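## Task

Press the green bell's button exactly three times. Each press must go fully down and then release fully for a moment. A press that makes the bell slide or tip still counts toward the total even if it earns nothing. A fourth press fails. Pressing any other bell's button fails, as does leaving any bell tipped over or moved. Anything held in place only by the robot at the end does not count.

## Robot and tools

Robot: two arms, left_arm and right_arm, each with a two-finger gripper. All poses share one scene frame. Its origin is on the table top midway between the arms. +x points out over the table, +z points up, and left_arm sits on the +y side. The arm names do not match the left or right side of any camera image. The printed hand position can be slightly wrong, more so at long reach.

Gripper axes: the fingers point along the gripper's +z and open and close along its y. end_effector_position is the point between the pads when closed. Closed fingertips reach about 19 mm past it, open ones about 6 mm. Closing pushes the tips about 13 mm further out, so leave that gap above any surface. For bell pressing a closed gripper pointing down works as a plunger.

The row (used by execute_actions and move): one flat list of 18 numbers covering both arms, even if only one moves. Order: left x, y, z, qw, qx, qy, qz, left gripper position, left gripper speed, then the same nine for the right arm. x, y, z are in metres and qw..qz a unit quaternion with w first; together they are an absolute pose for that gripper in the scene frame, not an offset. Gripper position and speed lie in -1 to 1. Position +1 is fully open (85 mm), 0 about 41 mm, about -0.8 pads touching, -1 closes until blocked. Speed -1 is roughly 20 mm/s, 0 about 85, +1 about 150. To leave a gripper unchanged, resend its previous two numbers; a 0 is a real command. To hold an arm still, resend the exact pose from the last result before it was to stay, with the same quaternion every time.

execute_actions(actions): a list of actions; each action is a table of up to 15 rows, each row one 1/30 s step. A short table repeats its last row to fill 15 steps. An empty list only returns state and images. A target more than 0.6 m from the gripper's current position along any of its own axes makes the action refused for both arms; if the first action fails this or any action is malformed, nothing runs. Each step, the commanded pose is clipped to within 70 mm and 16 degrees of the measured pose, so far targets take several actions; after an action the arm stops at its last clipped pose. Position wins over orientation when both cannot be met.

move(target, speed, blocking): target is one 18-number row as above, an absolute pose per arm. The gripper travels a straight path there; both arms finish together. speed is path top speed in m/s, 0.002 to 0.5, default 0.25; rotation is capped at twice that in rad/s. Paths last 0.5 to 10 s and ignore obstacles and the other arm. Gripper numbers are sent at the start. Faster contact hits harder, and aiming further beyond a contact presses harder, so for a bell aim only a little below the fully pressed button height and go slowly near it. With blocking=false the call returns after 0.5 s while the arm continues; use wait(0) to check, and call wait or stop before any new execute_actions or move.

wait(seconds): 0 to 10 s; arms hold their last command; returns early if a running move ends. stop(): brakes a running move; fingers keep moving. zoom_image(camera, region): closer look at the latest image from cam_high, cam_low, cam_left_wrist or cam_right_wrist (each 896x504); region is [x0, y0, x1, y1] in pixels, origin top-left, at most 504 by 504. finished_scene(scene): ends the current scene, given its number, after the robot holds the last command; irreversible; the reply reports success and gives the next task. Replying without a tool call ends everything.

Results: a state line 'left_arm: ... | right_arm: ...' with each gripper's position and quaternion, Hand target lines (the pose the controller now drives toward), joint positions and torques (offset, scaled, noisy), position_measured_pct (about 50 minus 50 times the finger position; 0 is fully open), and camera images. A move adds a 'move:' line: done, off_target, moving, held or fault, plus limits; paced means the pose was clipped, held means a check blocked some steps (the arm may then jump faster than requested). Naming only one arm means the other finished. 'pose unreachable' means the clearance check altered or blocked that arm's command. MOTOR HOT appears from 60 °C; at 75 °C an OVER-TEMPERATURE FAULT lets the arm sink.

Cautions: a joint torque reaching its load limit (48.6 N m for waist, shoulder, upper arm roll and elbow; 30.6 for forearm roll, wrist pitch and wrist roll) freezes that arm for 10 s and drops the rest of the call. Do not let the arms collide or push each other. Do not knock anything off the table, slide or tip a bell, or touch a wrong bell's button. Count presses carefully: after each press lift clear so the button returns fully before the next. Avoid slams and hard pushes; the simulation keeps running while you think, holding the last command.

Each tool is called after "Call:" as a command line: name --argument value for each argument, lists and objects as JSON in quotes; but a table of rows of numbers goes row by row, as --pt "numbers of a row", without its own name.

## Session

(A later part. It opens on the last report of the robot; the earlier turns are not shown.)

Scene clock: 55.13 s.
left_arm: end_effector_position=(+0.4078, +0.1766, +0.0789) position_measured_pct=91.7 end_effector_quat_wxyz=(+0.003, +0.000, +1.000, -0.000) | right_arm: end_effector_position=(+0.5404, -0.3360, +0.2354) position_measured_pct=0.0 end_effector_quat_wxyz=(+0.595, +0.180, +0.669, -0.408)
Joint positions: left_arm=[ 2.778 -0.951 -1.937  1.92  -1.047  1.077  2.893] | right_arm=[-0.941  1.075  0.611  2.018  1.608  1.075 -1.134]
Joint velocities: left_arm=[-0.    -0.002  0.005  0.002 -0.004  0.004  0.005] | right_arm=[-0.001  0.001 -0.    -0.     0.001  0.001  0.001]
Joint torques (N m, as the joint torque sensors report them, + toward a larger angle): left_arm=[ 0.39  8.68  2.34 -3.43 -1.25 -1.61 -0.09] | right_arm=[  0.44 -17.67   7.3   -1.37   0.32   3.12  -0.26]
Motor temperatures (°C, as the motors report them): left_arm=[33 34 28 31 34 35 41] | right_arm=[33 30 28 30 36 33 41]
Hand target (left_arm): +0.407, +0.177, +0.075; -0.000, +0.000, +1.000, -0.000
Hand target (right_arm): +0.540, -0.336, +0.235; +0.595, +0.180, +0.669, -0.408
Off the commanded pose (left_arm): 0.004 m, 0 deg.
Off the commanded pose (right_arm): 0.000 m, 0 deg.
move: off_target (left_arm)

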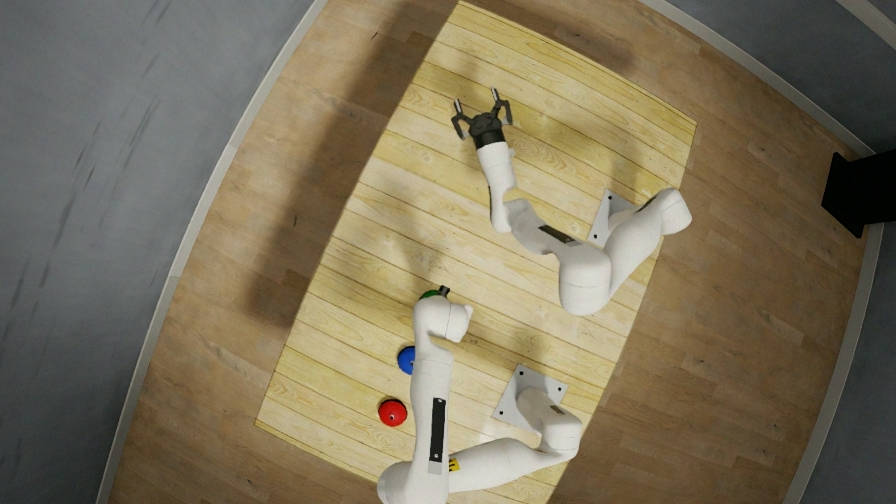

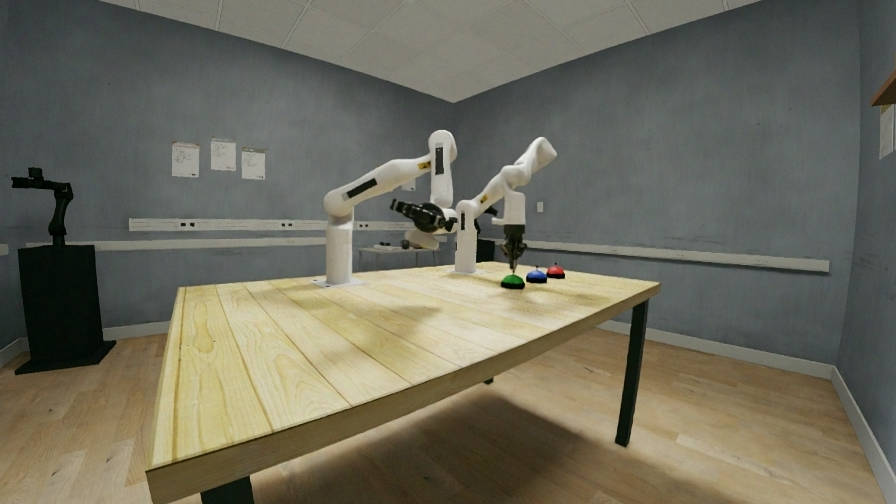

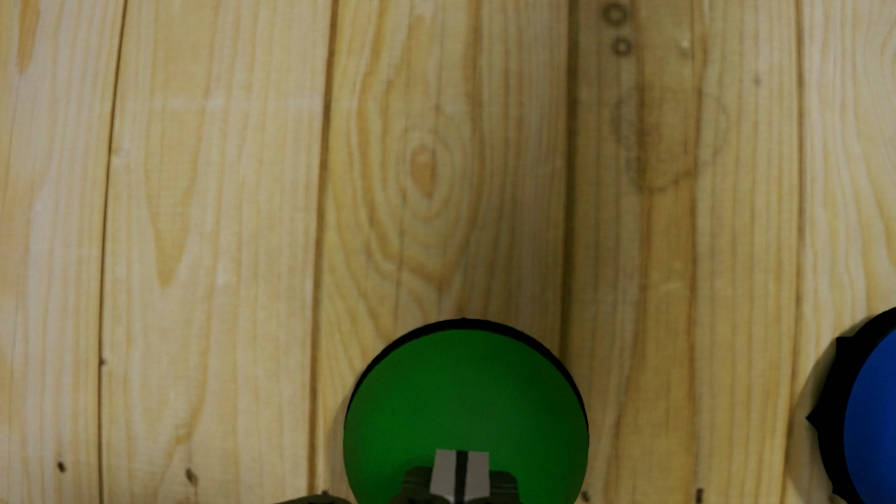

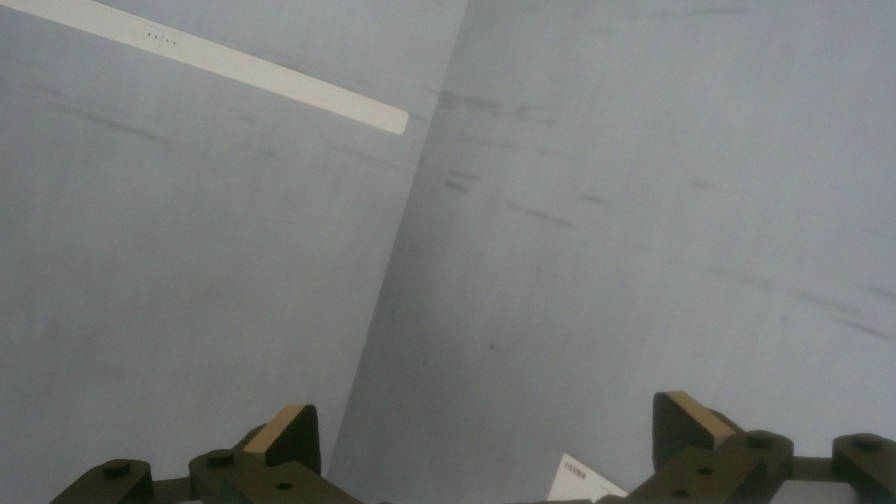

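Call:
move --target '[0.407,0.1775,0.092,0,0,1,0,-1,1,0.5404,-0.3360,0.2354,0.595,0.180,0.669,-0.408,1,0]' --speed 0.05

Call:
zoom_image --camera "cam_low" --region '[490,250,540,295]'

Scene clock: 59.43 s.
left_arm: end_effector_position=(+0.4070, +0.1774, +0.0919) position_measured_pct=91.7 end_effector_quat_wxyz=(-0.000, +0.000, +1.000, +0.000) | right_arm: end_effector_position=(+0.5404, -0.3360, +0.2354) position_measured_pct=0.0 end_effector_quat_wxyz=(+0.595, +0.180, +0.669, -0.408)
Joint positions: left_arm=[ 2.765 -0.934 -1.913  1.905 -1.012  1.104  2.867] | right_arm=[-0.941  1.075  0.611  2.018  1.608  1.075 -1.134]
Joint velocities: left_arm=[-0.002  0.001 -0.003  0.    -0.001  0.     0.   ] | right_arm=[-0.    -0.     0.    -0.     0.     0.002 -0.   ]
Joint torques (N m, as the joint torque sensors report them, + toward a larger angle): left_arm=[ 0.27 14.98  6.37 -4.32 -0.06 -0.18 -0.02] | right_arm=[  0.24 -17.82   7.06  -1.33   0.32   3.01  -0.05]
Motor temperatures (°C, as the motors report them): left_arm=[33 34 28 30 34 35 41] | right_arm=[33 30 28 30 36 33 41]
Hand target (left_arm): +0.407, +0.178, +0.092; +0.000, -0.000, +1.000, +0.000
Hand target (right_arm): +0.540, -0.336, +0.235; +0.595, +0.180, +0.669, -0.408
Off the commanded pose (left_arm): 0.000 m, 0 deg.
Off the commanded pose (right_arm): 0.000 m, 0 deg.
move: done

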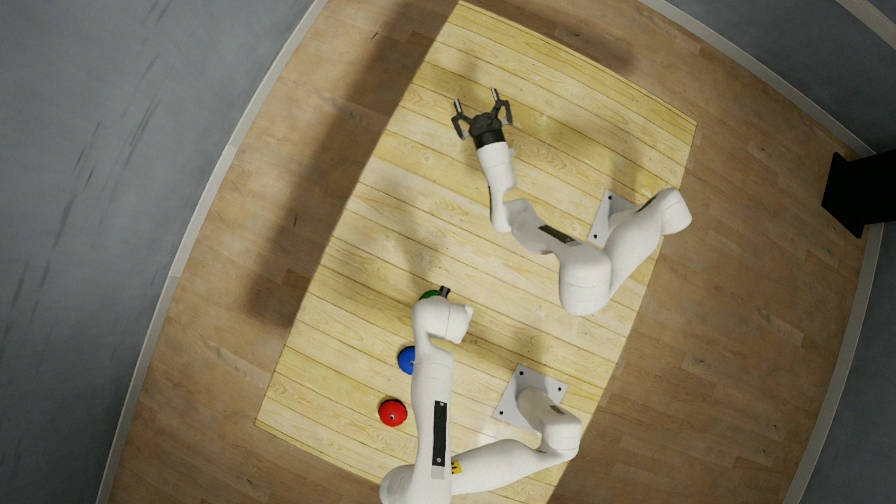

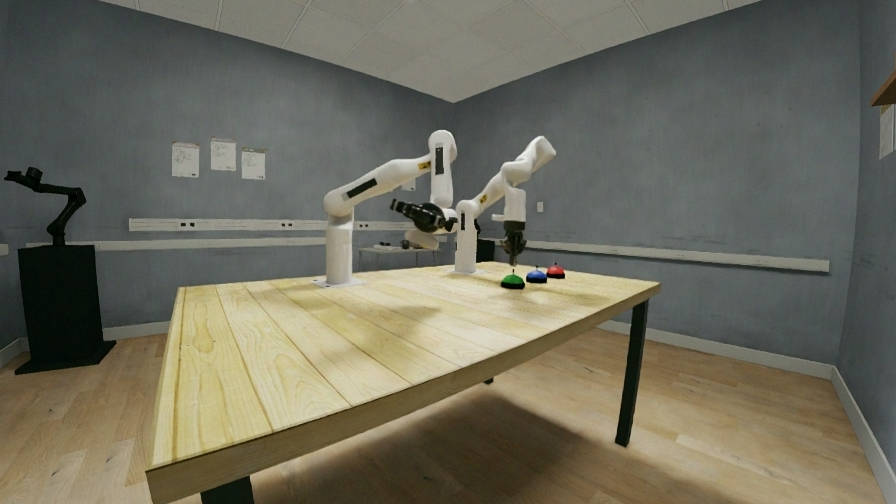

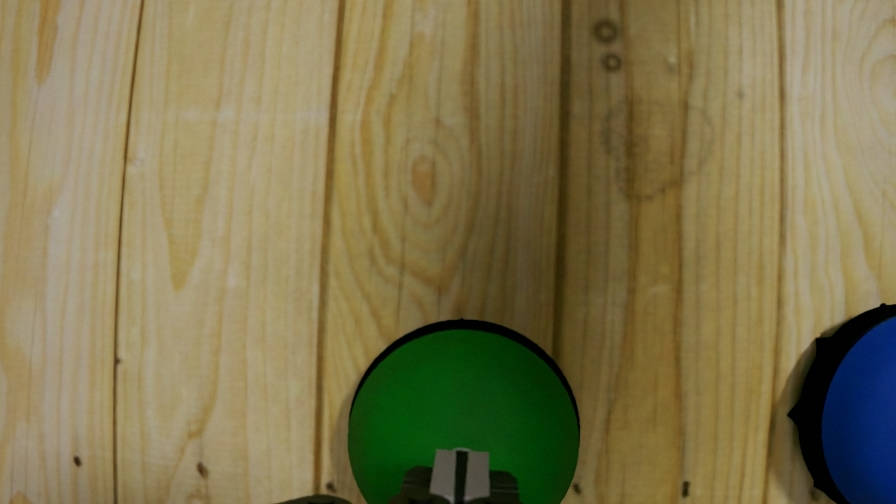

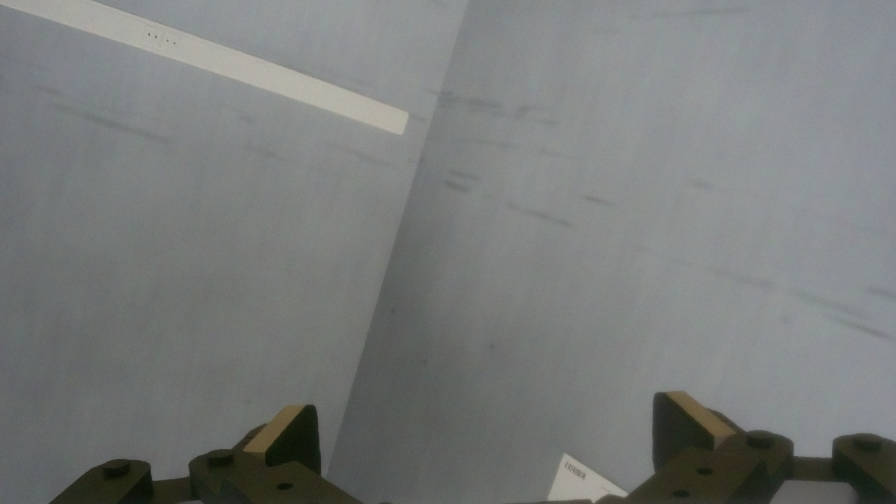

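Region (490, 250, 540, 295) of cam_low's 896x504 image, scaled by 10.080, with more detail than that image has; it fills the top 454 rows of this view, and the rest is white.

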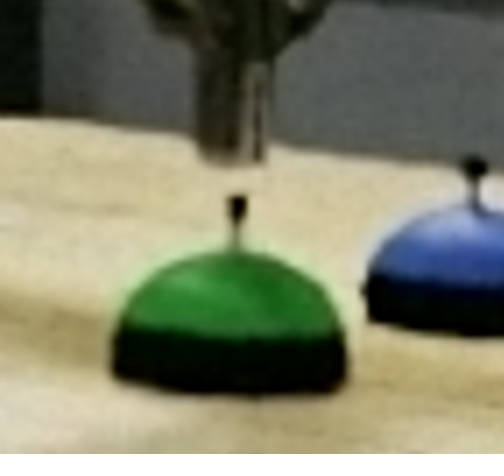

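Call:
move --target '[0.407,0.1775,0.0755,0,0,1,0,-1,1,0.5404,-0.3360,0.2354,0.595,0.180,0.669,-0.408,1,0]' --speed 0.04

Call:
zoom_image --camera "cam_low" --region '[490,250,540,295]'

Scene clock: 63.17 s.
left_arm: end_effector_position=(+0.4077, +0.1768, +0.0790) position_measured_pct=91.7 end_effector_quat_wxyz=(+0.003, +0.000, +1.000, -0.000) | right_arm: end_effector_position=(+0.5404, -0.3360, +0.2354) position_measured_pct=0.0 end_effector_quat_wxyz=(+0.595, +0.180, +0.669, -0.408)
Joint positions: left_arm=[ 2.777 -0.953 -1.936  1.92  -1.048  1.079  2.893] | right_arm=[-0.941  1.075  0.611  2.018  1.608  1.075 -1.134]
Joint velocities: left_arm=[-0.    -0.002  0.003  0.001 -0.005  0.005  0.001] | right_arm=[ 0.     0.     0.    -0.    -0.    -0.001 -0.001]
Joint torques (N m, as the joint torque sensors report them, + toward a larger angle): left_arm=[ 0.31  9.71  3.31 -3.48 -1.44 -1.26  0.17] | right_arm=[  0.18 -17.64   7.15  -1.     0.67   2.82  -0.21]
Motor temperatures (°C, as the motors report them): left_arm=[33 34 28 30 34 35 41] | right_arm=[33 30 28 30 36 33 41]
Hand target (left_arm): +0.407, +0.177, +0.076; -0.000, +0.000, +1.000, -0.000
Hand target (right_arm): +0.540, -0.336, +0.235; +0.595, +0.180, +0.669, -0.408
Off the commanded pose (left_arm): 0.004 m, 0 deg.
Off the commanded pose (right_arm): 0.000 m, 0 deg.
move: off_target (left_arm)

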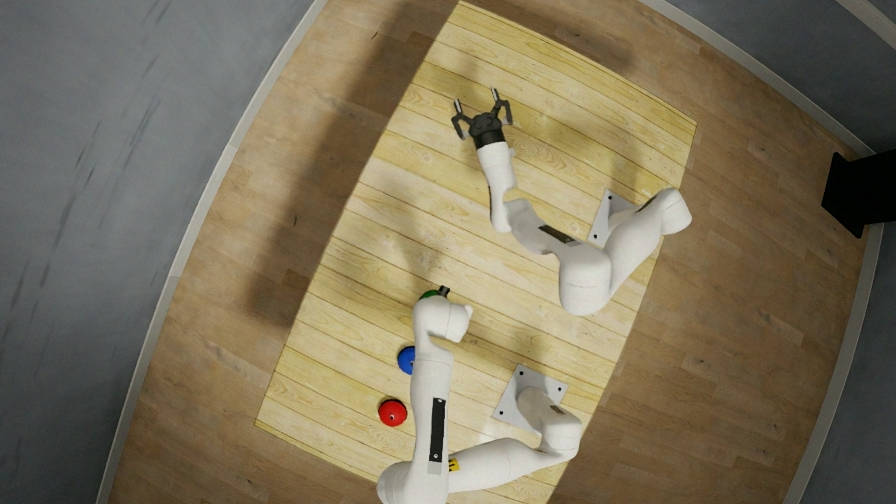

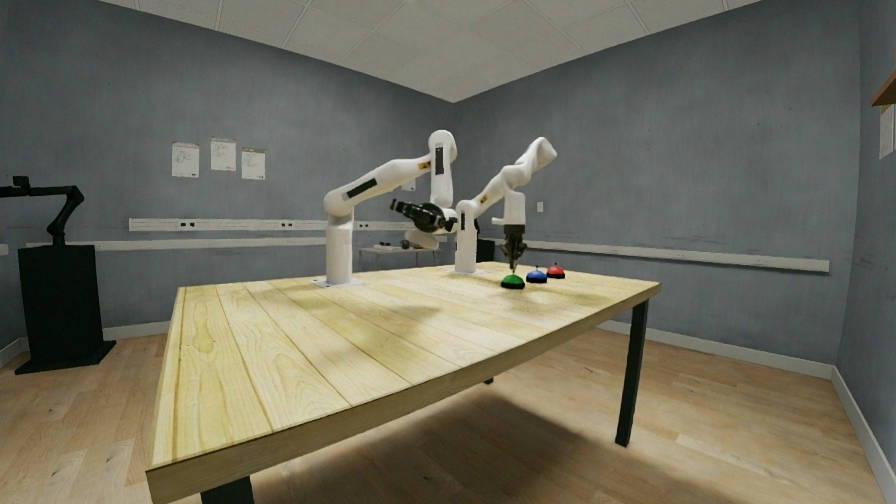

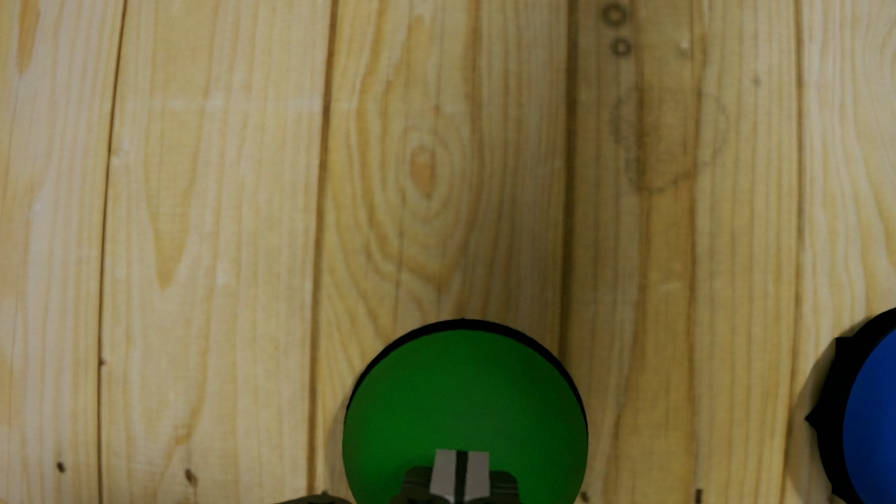

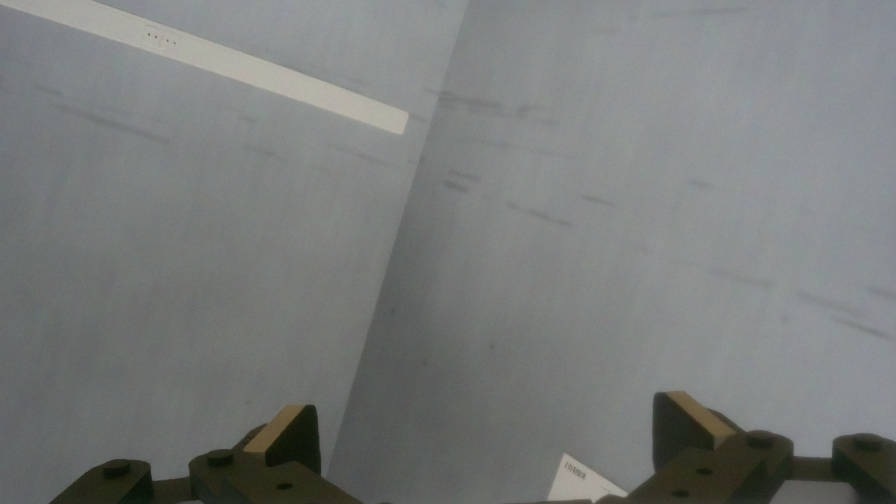

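Region (490, 250, 540, 295) of cam_low's 896x504 image, scaled by 10.080, with more detail than that image has; it fills the top 454 rows of this view, and the rest is white.

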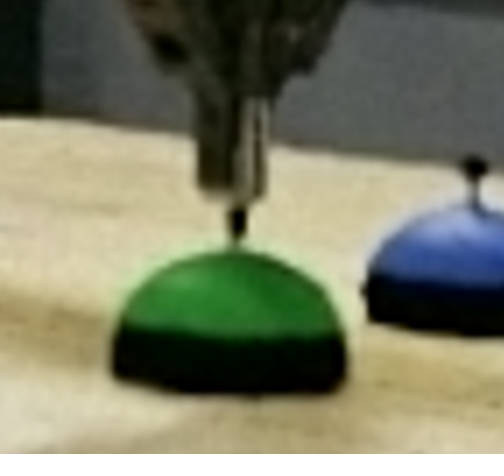

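Call:
move --target '[0.407,0.1775,0.092,0,0,1,0,-1,1,0.5404,-0.3360,0.2354,0.595,0.180,0.669,-0.408,1,0]' --speed 0.05

Scene clock: 67.43 s.
left_arm: end_effector_position=(+0.4070, +0.1774, +0.0919) position_measured_pct=91.7 end_effector_quat_wxyz=(-0.000, +0.000, +1.000, +0.000) | right_arm: end_effector_position=(+0.5404, -0.3360, +0.2354) position_measured_pct=0.0 end_effector_quat_wxyz=(+0.595, +0.180, +0.669, -0.408)
Joint positions: left_arm=[ 2.765 -0.935 -1.912  1.905 -1.013  1.105  2.868] | right_arm=[-0.941  1.075  0.611  2.018  1.608  1.075 -1.134]
Joint velocities: left_arm=[-0.001  0.001 -0.001 -0.001 -0.     0.    -0.001] | right_arm=[-0.    -0.001  0.     0.    -0.    -0.002  0.   ]
Joint torques (N m, as the joint torque sensors report them, + toward a larger angle): left_arm=[ 0.14 14.69  6.31 -4.33 -0.14 -0.25  0.11] | right_arm=[  0.31 -17.53   7.46  -1.25   0.36   2.99  -0.31]
Motor temperatures (°C, as the motors report them): left_arm=[33 34 28 30 34 35 41] | right_arm=[33 31 28 30 36 33 41]
Hand target (left_arm): +0.407, +0.178, +0.092; +0.000, -0.000, +1.000, +0.000
Hand target (right_arm): +0.540, -0.336, +0.235; +0.595, +0.180, +0.669, -0.408
Off the commanded pose (left_arm): 0.000 m, 0 deg.
Off the commanded pose (right_arm): 0.000 m, 0 deg.
move: done

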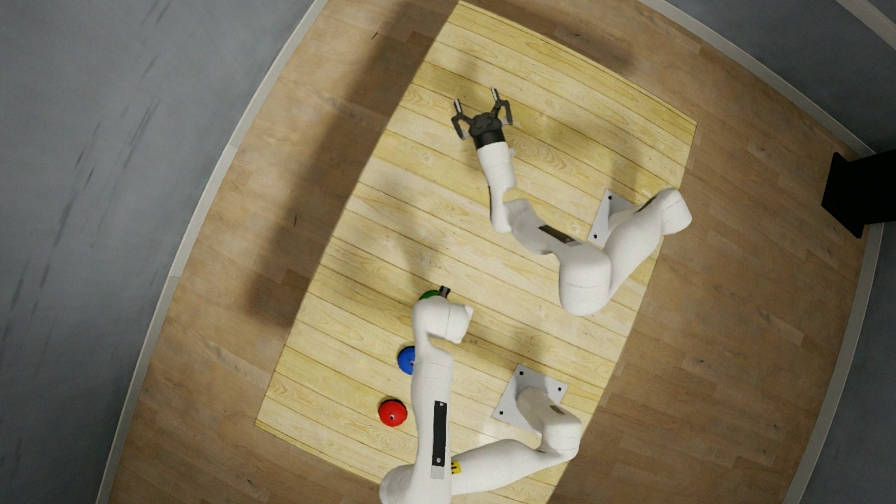

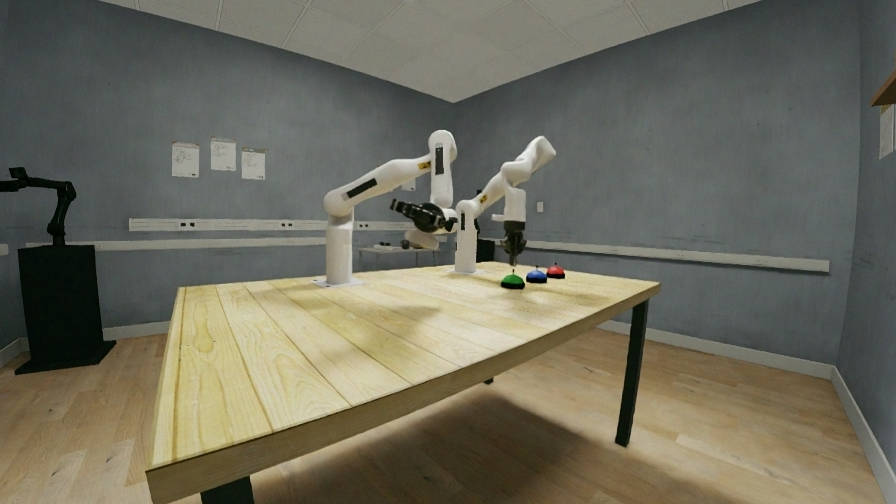

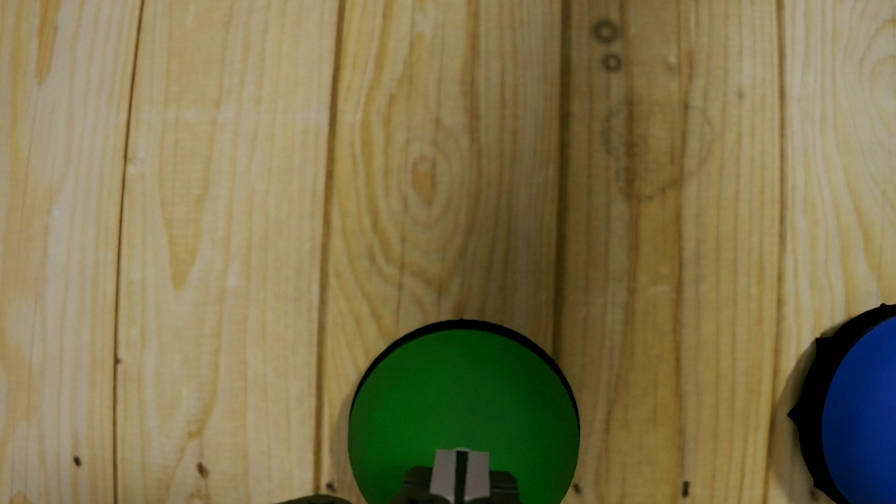

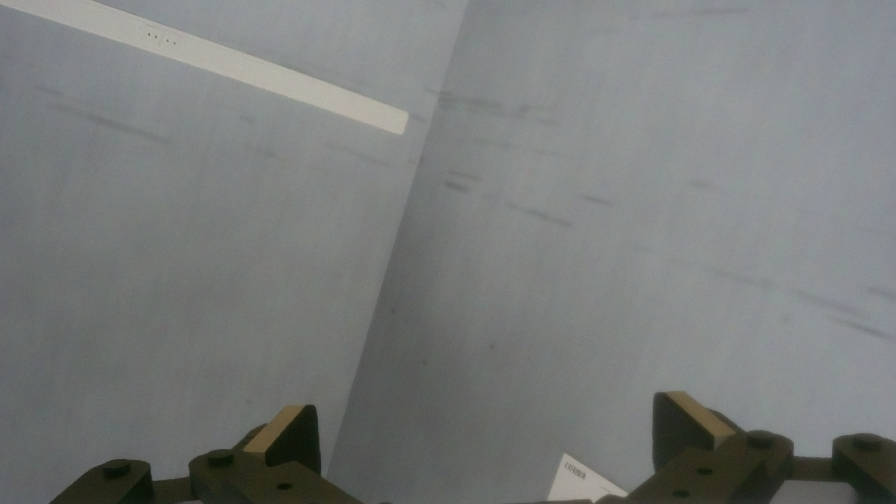

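Call:
move --target '[0.407,0.1775,0.0755,0,0,1,0,-1,1,0.5404,-0.3360,0.2354,0.595,0.180,0.669,-0.408,1,0]' --speed 0.04

Scene clock: 71.43 s.
left_arm: end_effector_position=(+0.4077, +0.1768, +0.0790) position_measured_pct=91.7 end_effector_quat_wxyz=(+0.003, +0.000, +1.000, -0.000) | right_arm: end_effector_position=(+0.5404, -0.3360, +0.2354) position_measured_pct=0.0 end_effector_quat_wxyz=(+0.595, +0.180, +0.669, -0.408)
Joint positions: left_arm=[ 2.776 -0.954 -1.934  1.92  -1.049  1.08   2.894] | right_arm=[-0.941  1.075  0.611  2.018  1.608  1.075 -1.134]
Joint velocities: left_arm=[-0.    -0.002  0.003 -0.    -0.003  0.003  0.002] | right_arm=[ 0.     0.002  0.    -0.     0.    -0.     0.   ]
Joint torques (N m, as the joint torque sensors report them, + toward a larger angle): left_arm=[ 0.55  9.71  2.22 -3.72 -1.26 -1.58 -0.19] | right_arm=[ -0.09 -17.35   6.93  -1.23   0.33   2.97  -0.2 ]
Motor temperatures (°C, as the motors report them): left_arm=[33 34 28 30 34 35 41] | right_arm=[33 31 28 30 36 33 41]
Hand target (left_arm): +0.407, +0.177, +0.076; -0.000, +0.000, +1.000, -0.000
Hand target (right_arm): +0.540, -0.336, +0.235; +0.595, +0.180, +0.669, -0.408
Off the commanded pose (left_arm): 0.004 m, 0 deg.
Off the commanded pose (right_arm): 0.000 m, 0 deg.
move: off_target (left_arm)

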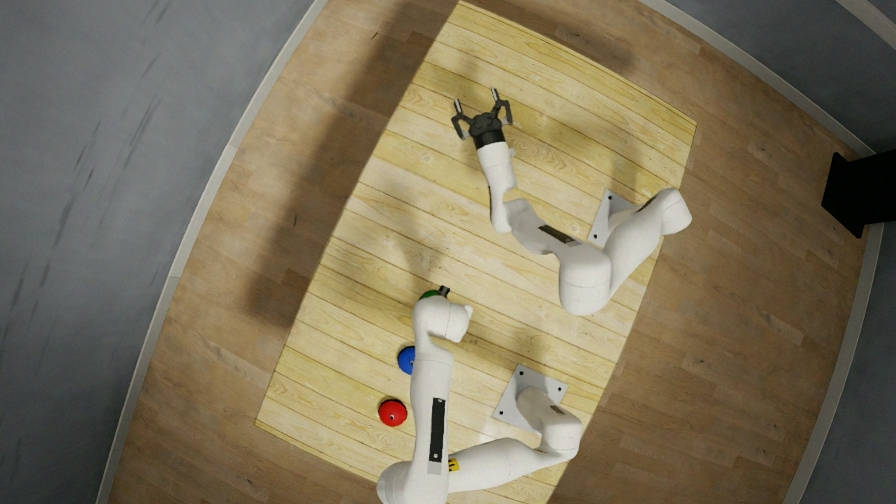

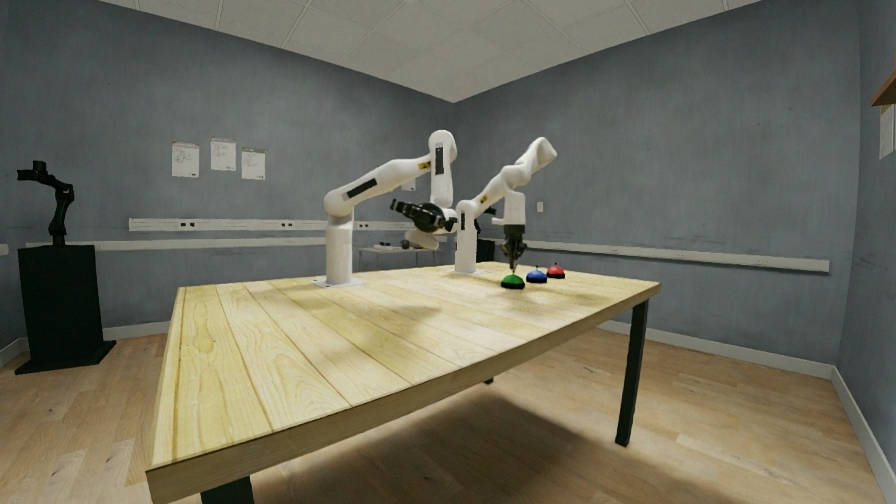

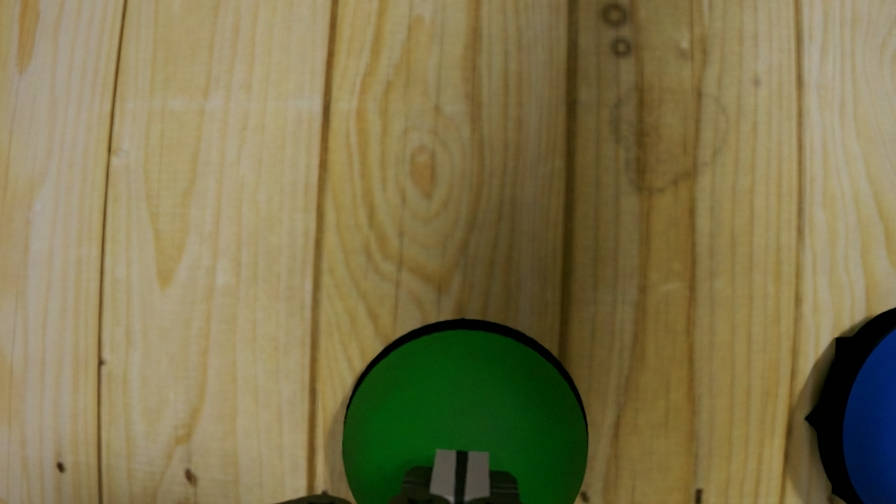

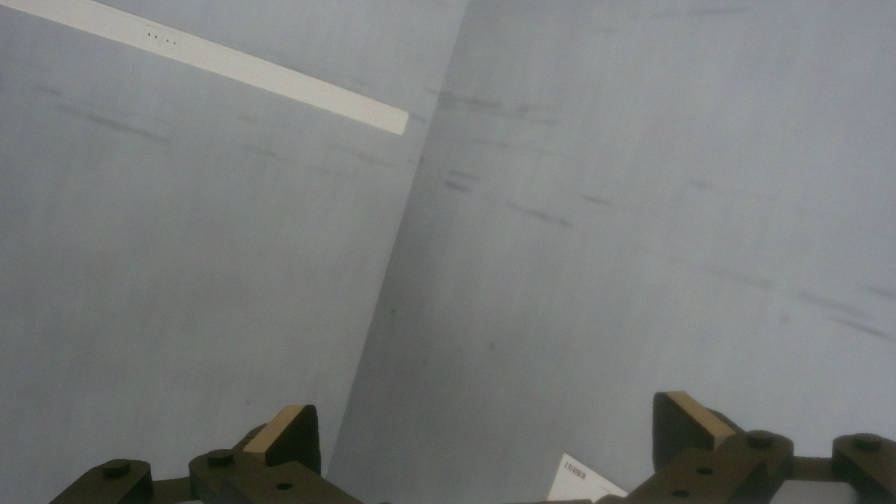

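Call:
move --target '[0.407,0.1775,0.13,0,0,1,0,-1,1,0.5404,-0.3360,0.2354,0.595,0.180,0.669,-0.408,1,0]' --speed 0.15

Call:
zoom_image --camera "cam_low" --region '[490,250,540,295]'

Scene clock: 75.07 s.
left_arm: end_effector_position=(+0.4071, +0.1774, +0.1298) position_measured_pct=91.7 end_effector_quat_wxyz=(-0.000, -0.000, +1.000, +0.000) | right_arm: end_effector_position=(+0.5404, -0.3360, +0.2354) position_measured_pct=0.0 end_effector_quat_wxyz=(+0.595, +0.180, +0.669, -0.408)
Joint positions: left_arm=[ 2.735 -0.882 -1.846  1.862 -0.935  1.177  2.814] | right_arm=[-0.941  1.075  0.611  2.018  1.608  1.075 -1.134]
Joint velocities: left_arm=[-0.005  0.003  0.    -0.001 -0.001  0.002  0.001] | right_arm=[-0.     0.     0.     0.    -0.    -0.001  0.001]
Joint torques (N m, as the joint torque sensors report them, + toward a larger angle): left_arm=[ 0.84 14.5   6.02 -4.75 -0.18 -0.01  0.06] | right_arm=[  0.05 -17.72   7.03  -1.55   0.35   3.02  -0.06]
Motor temperatures (°C, as the motors report them): left_arm=[33 34 28 30 34 35 41] | right_arm=[33 31 28 30 36 33 41]
Hand target (left_arm): +0.407, +0.178, +0.130; +0.000, -0.000, +1.000, +0.000
Hand target (right_arm): +0.540, -0.336, +0.235; +0.595, +0.180, +0.669, -0.408
Off the commanded pose (left_arm): 0.000 m, 0 deg.
Off the commanded pose (right_arm): 0.000 m, 0 deg.
move: done

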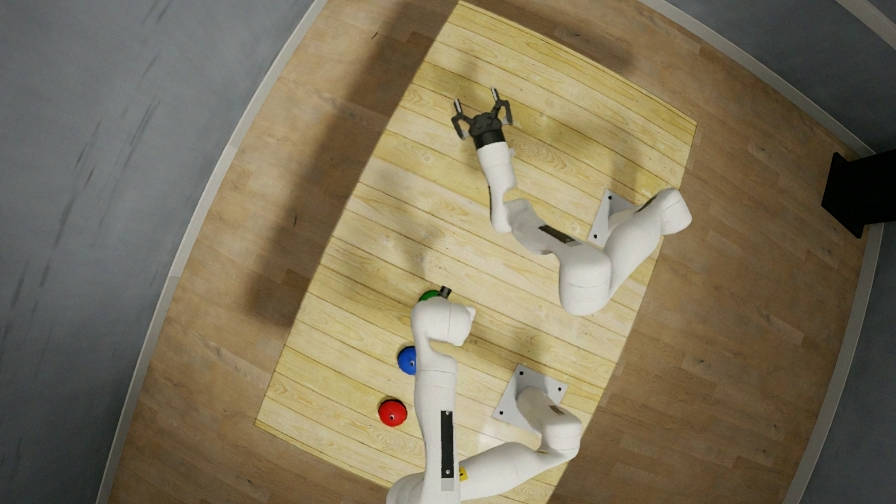

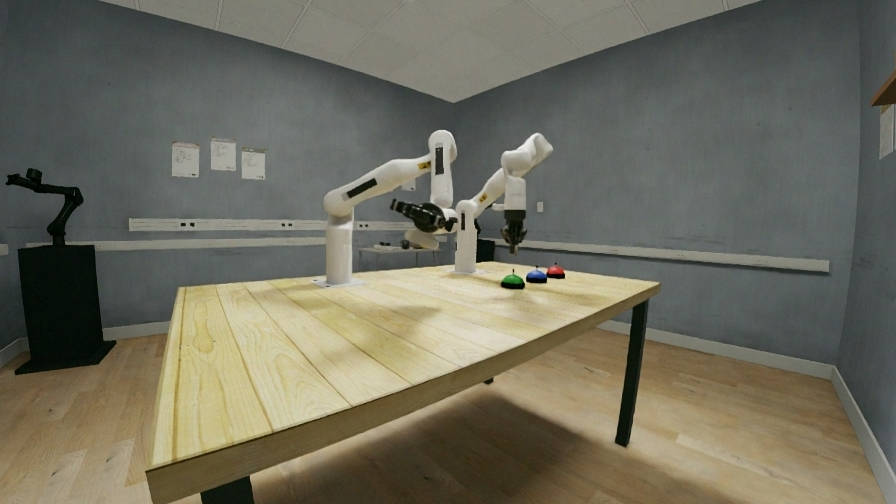

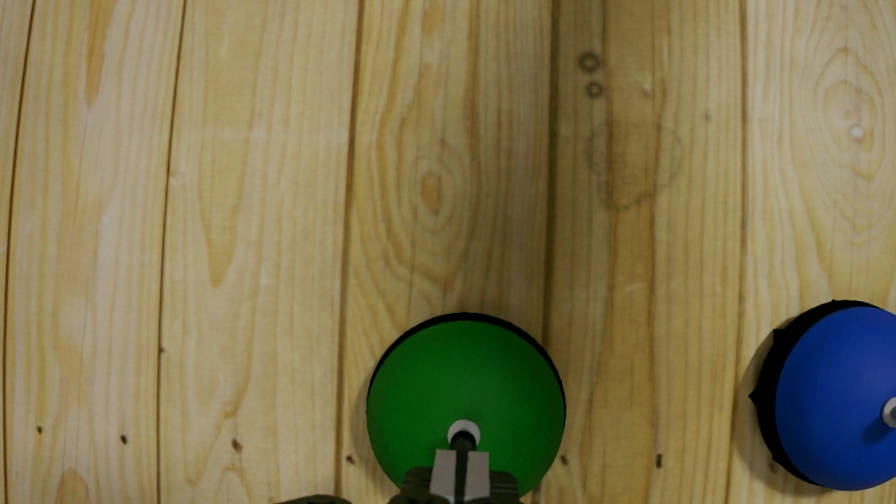

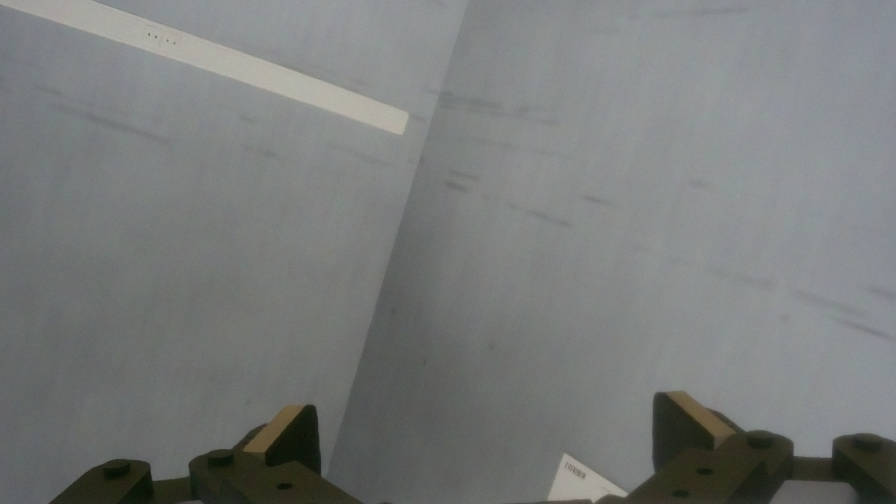

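Region (490, 250, 540, 295) of cam_low's 896x504 image, scaled by 10.080, with more detail than that image has; it fills the top 454 rows of this view, and the rest is white.

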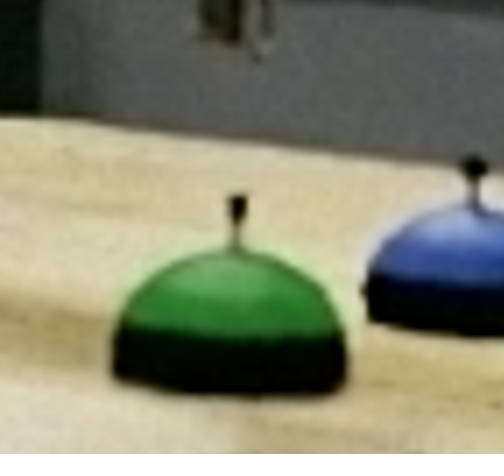

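Call:
finished_scene --scene 1

The scene is finished: the task was done.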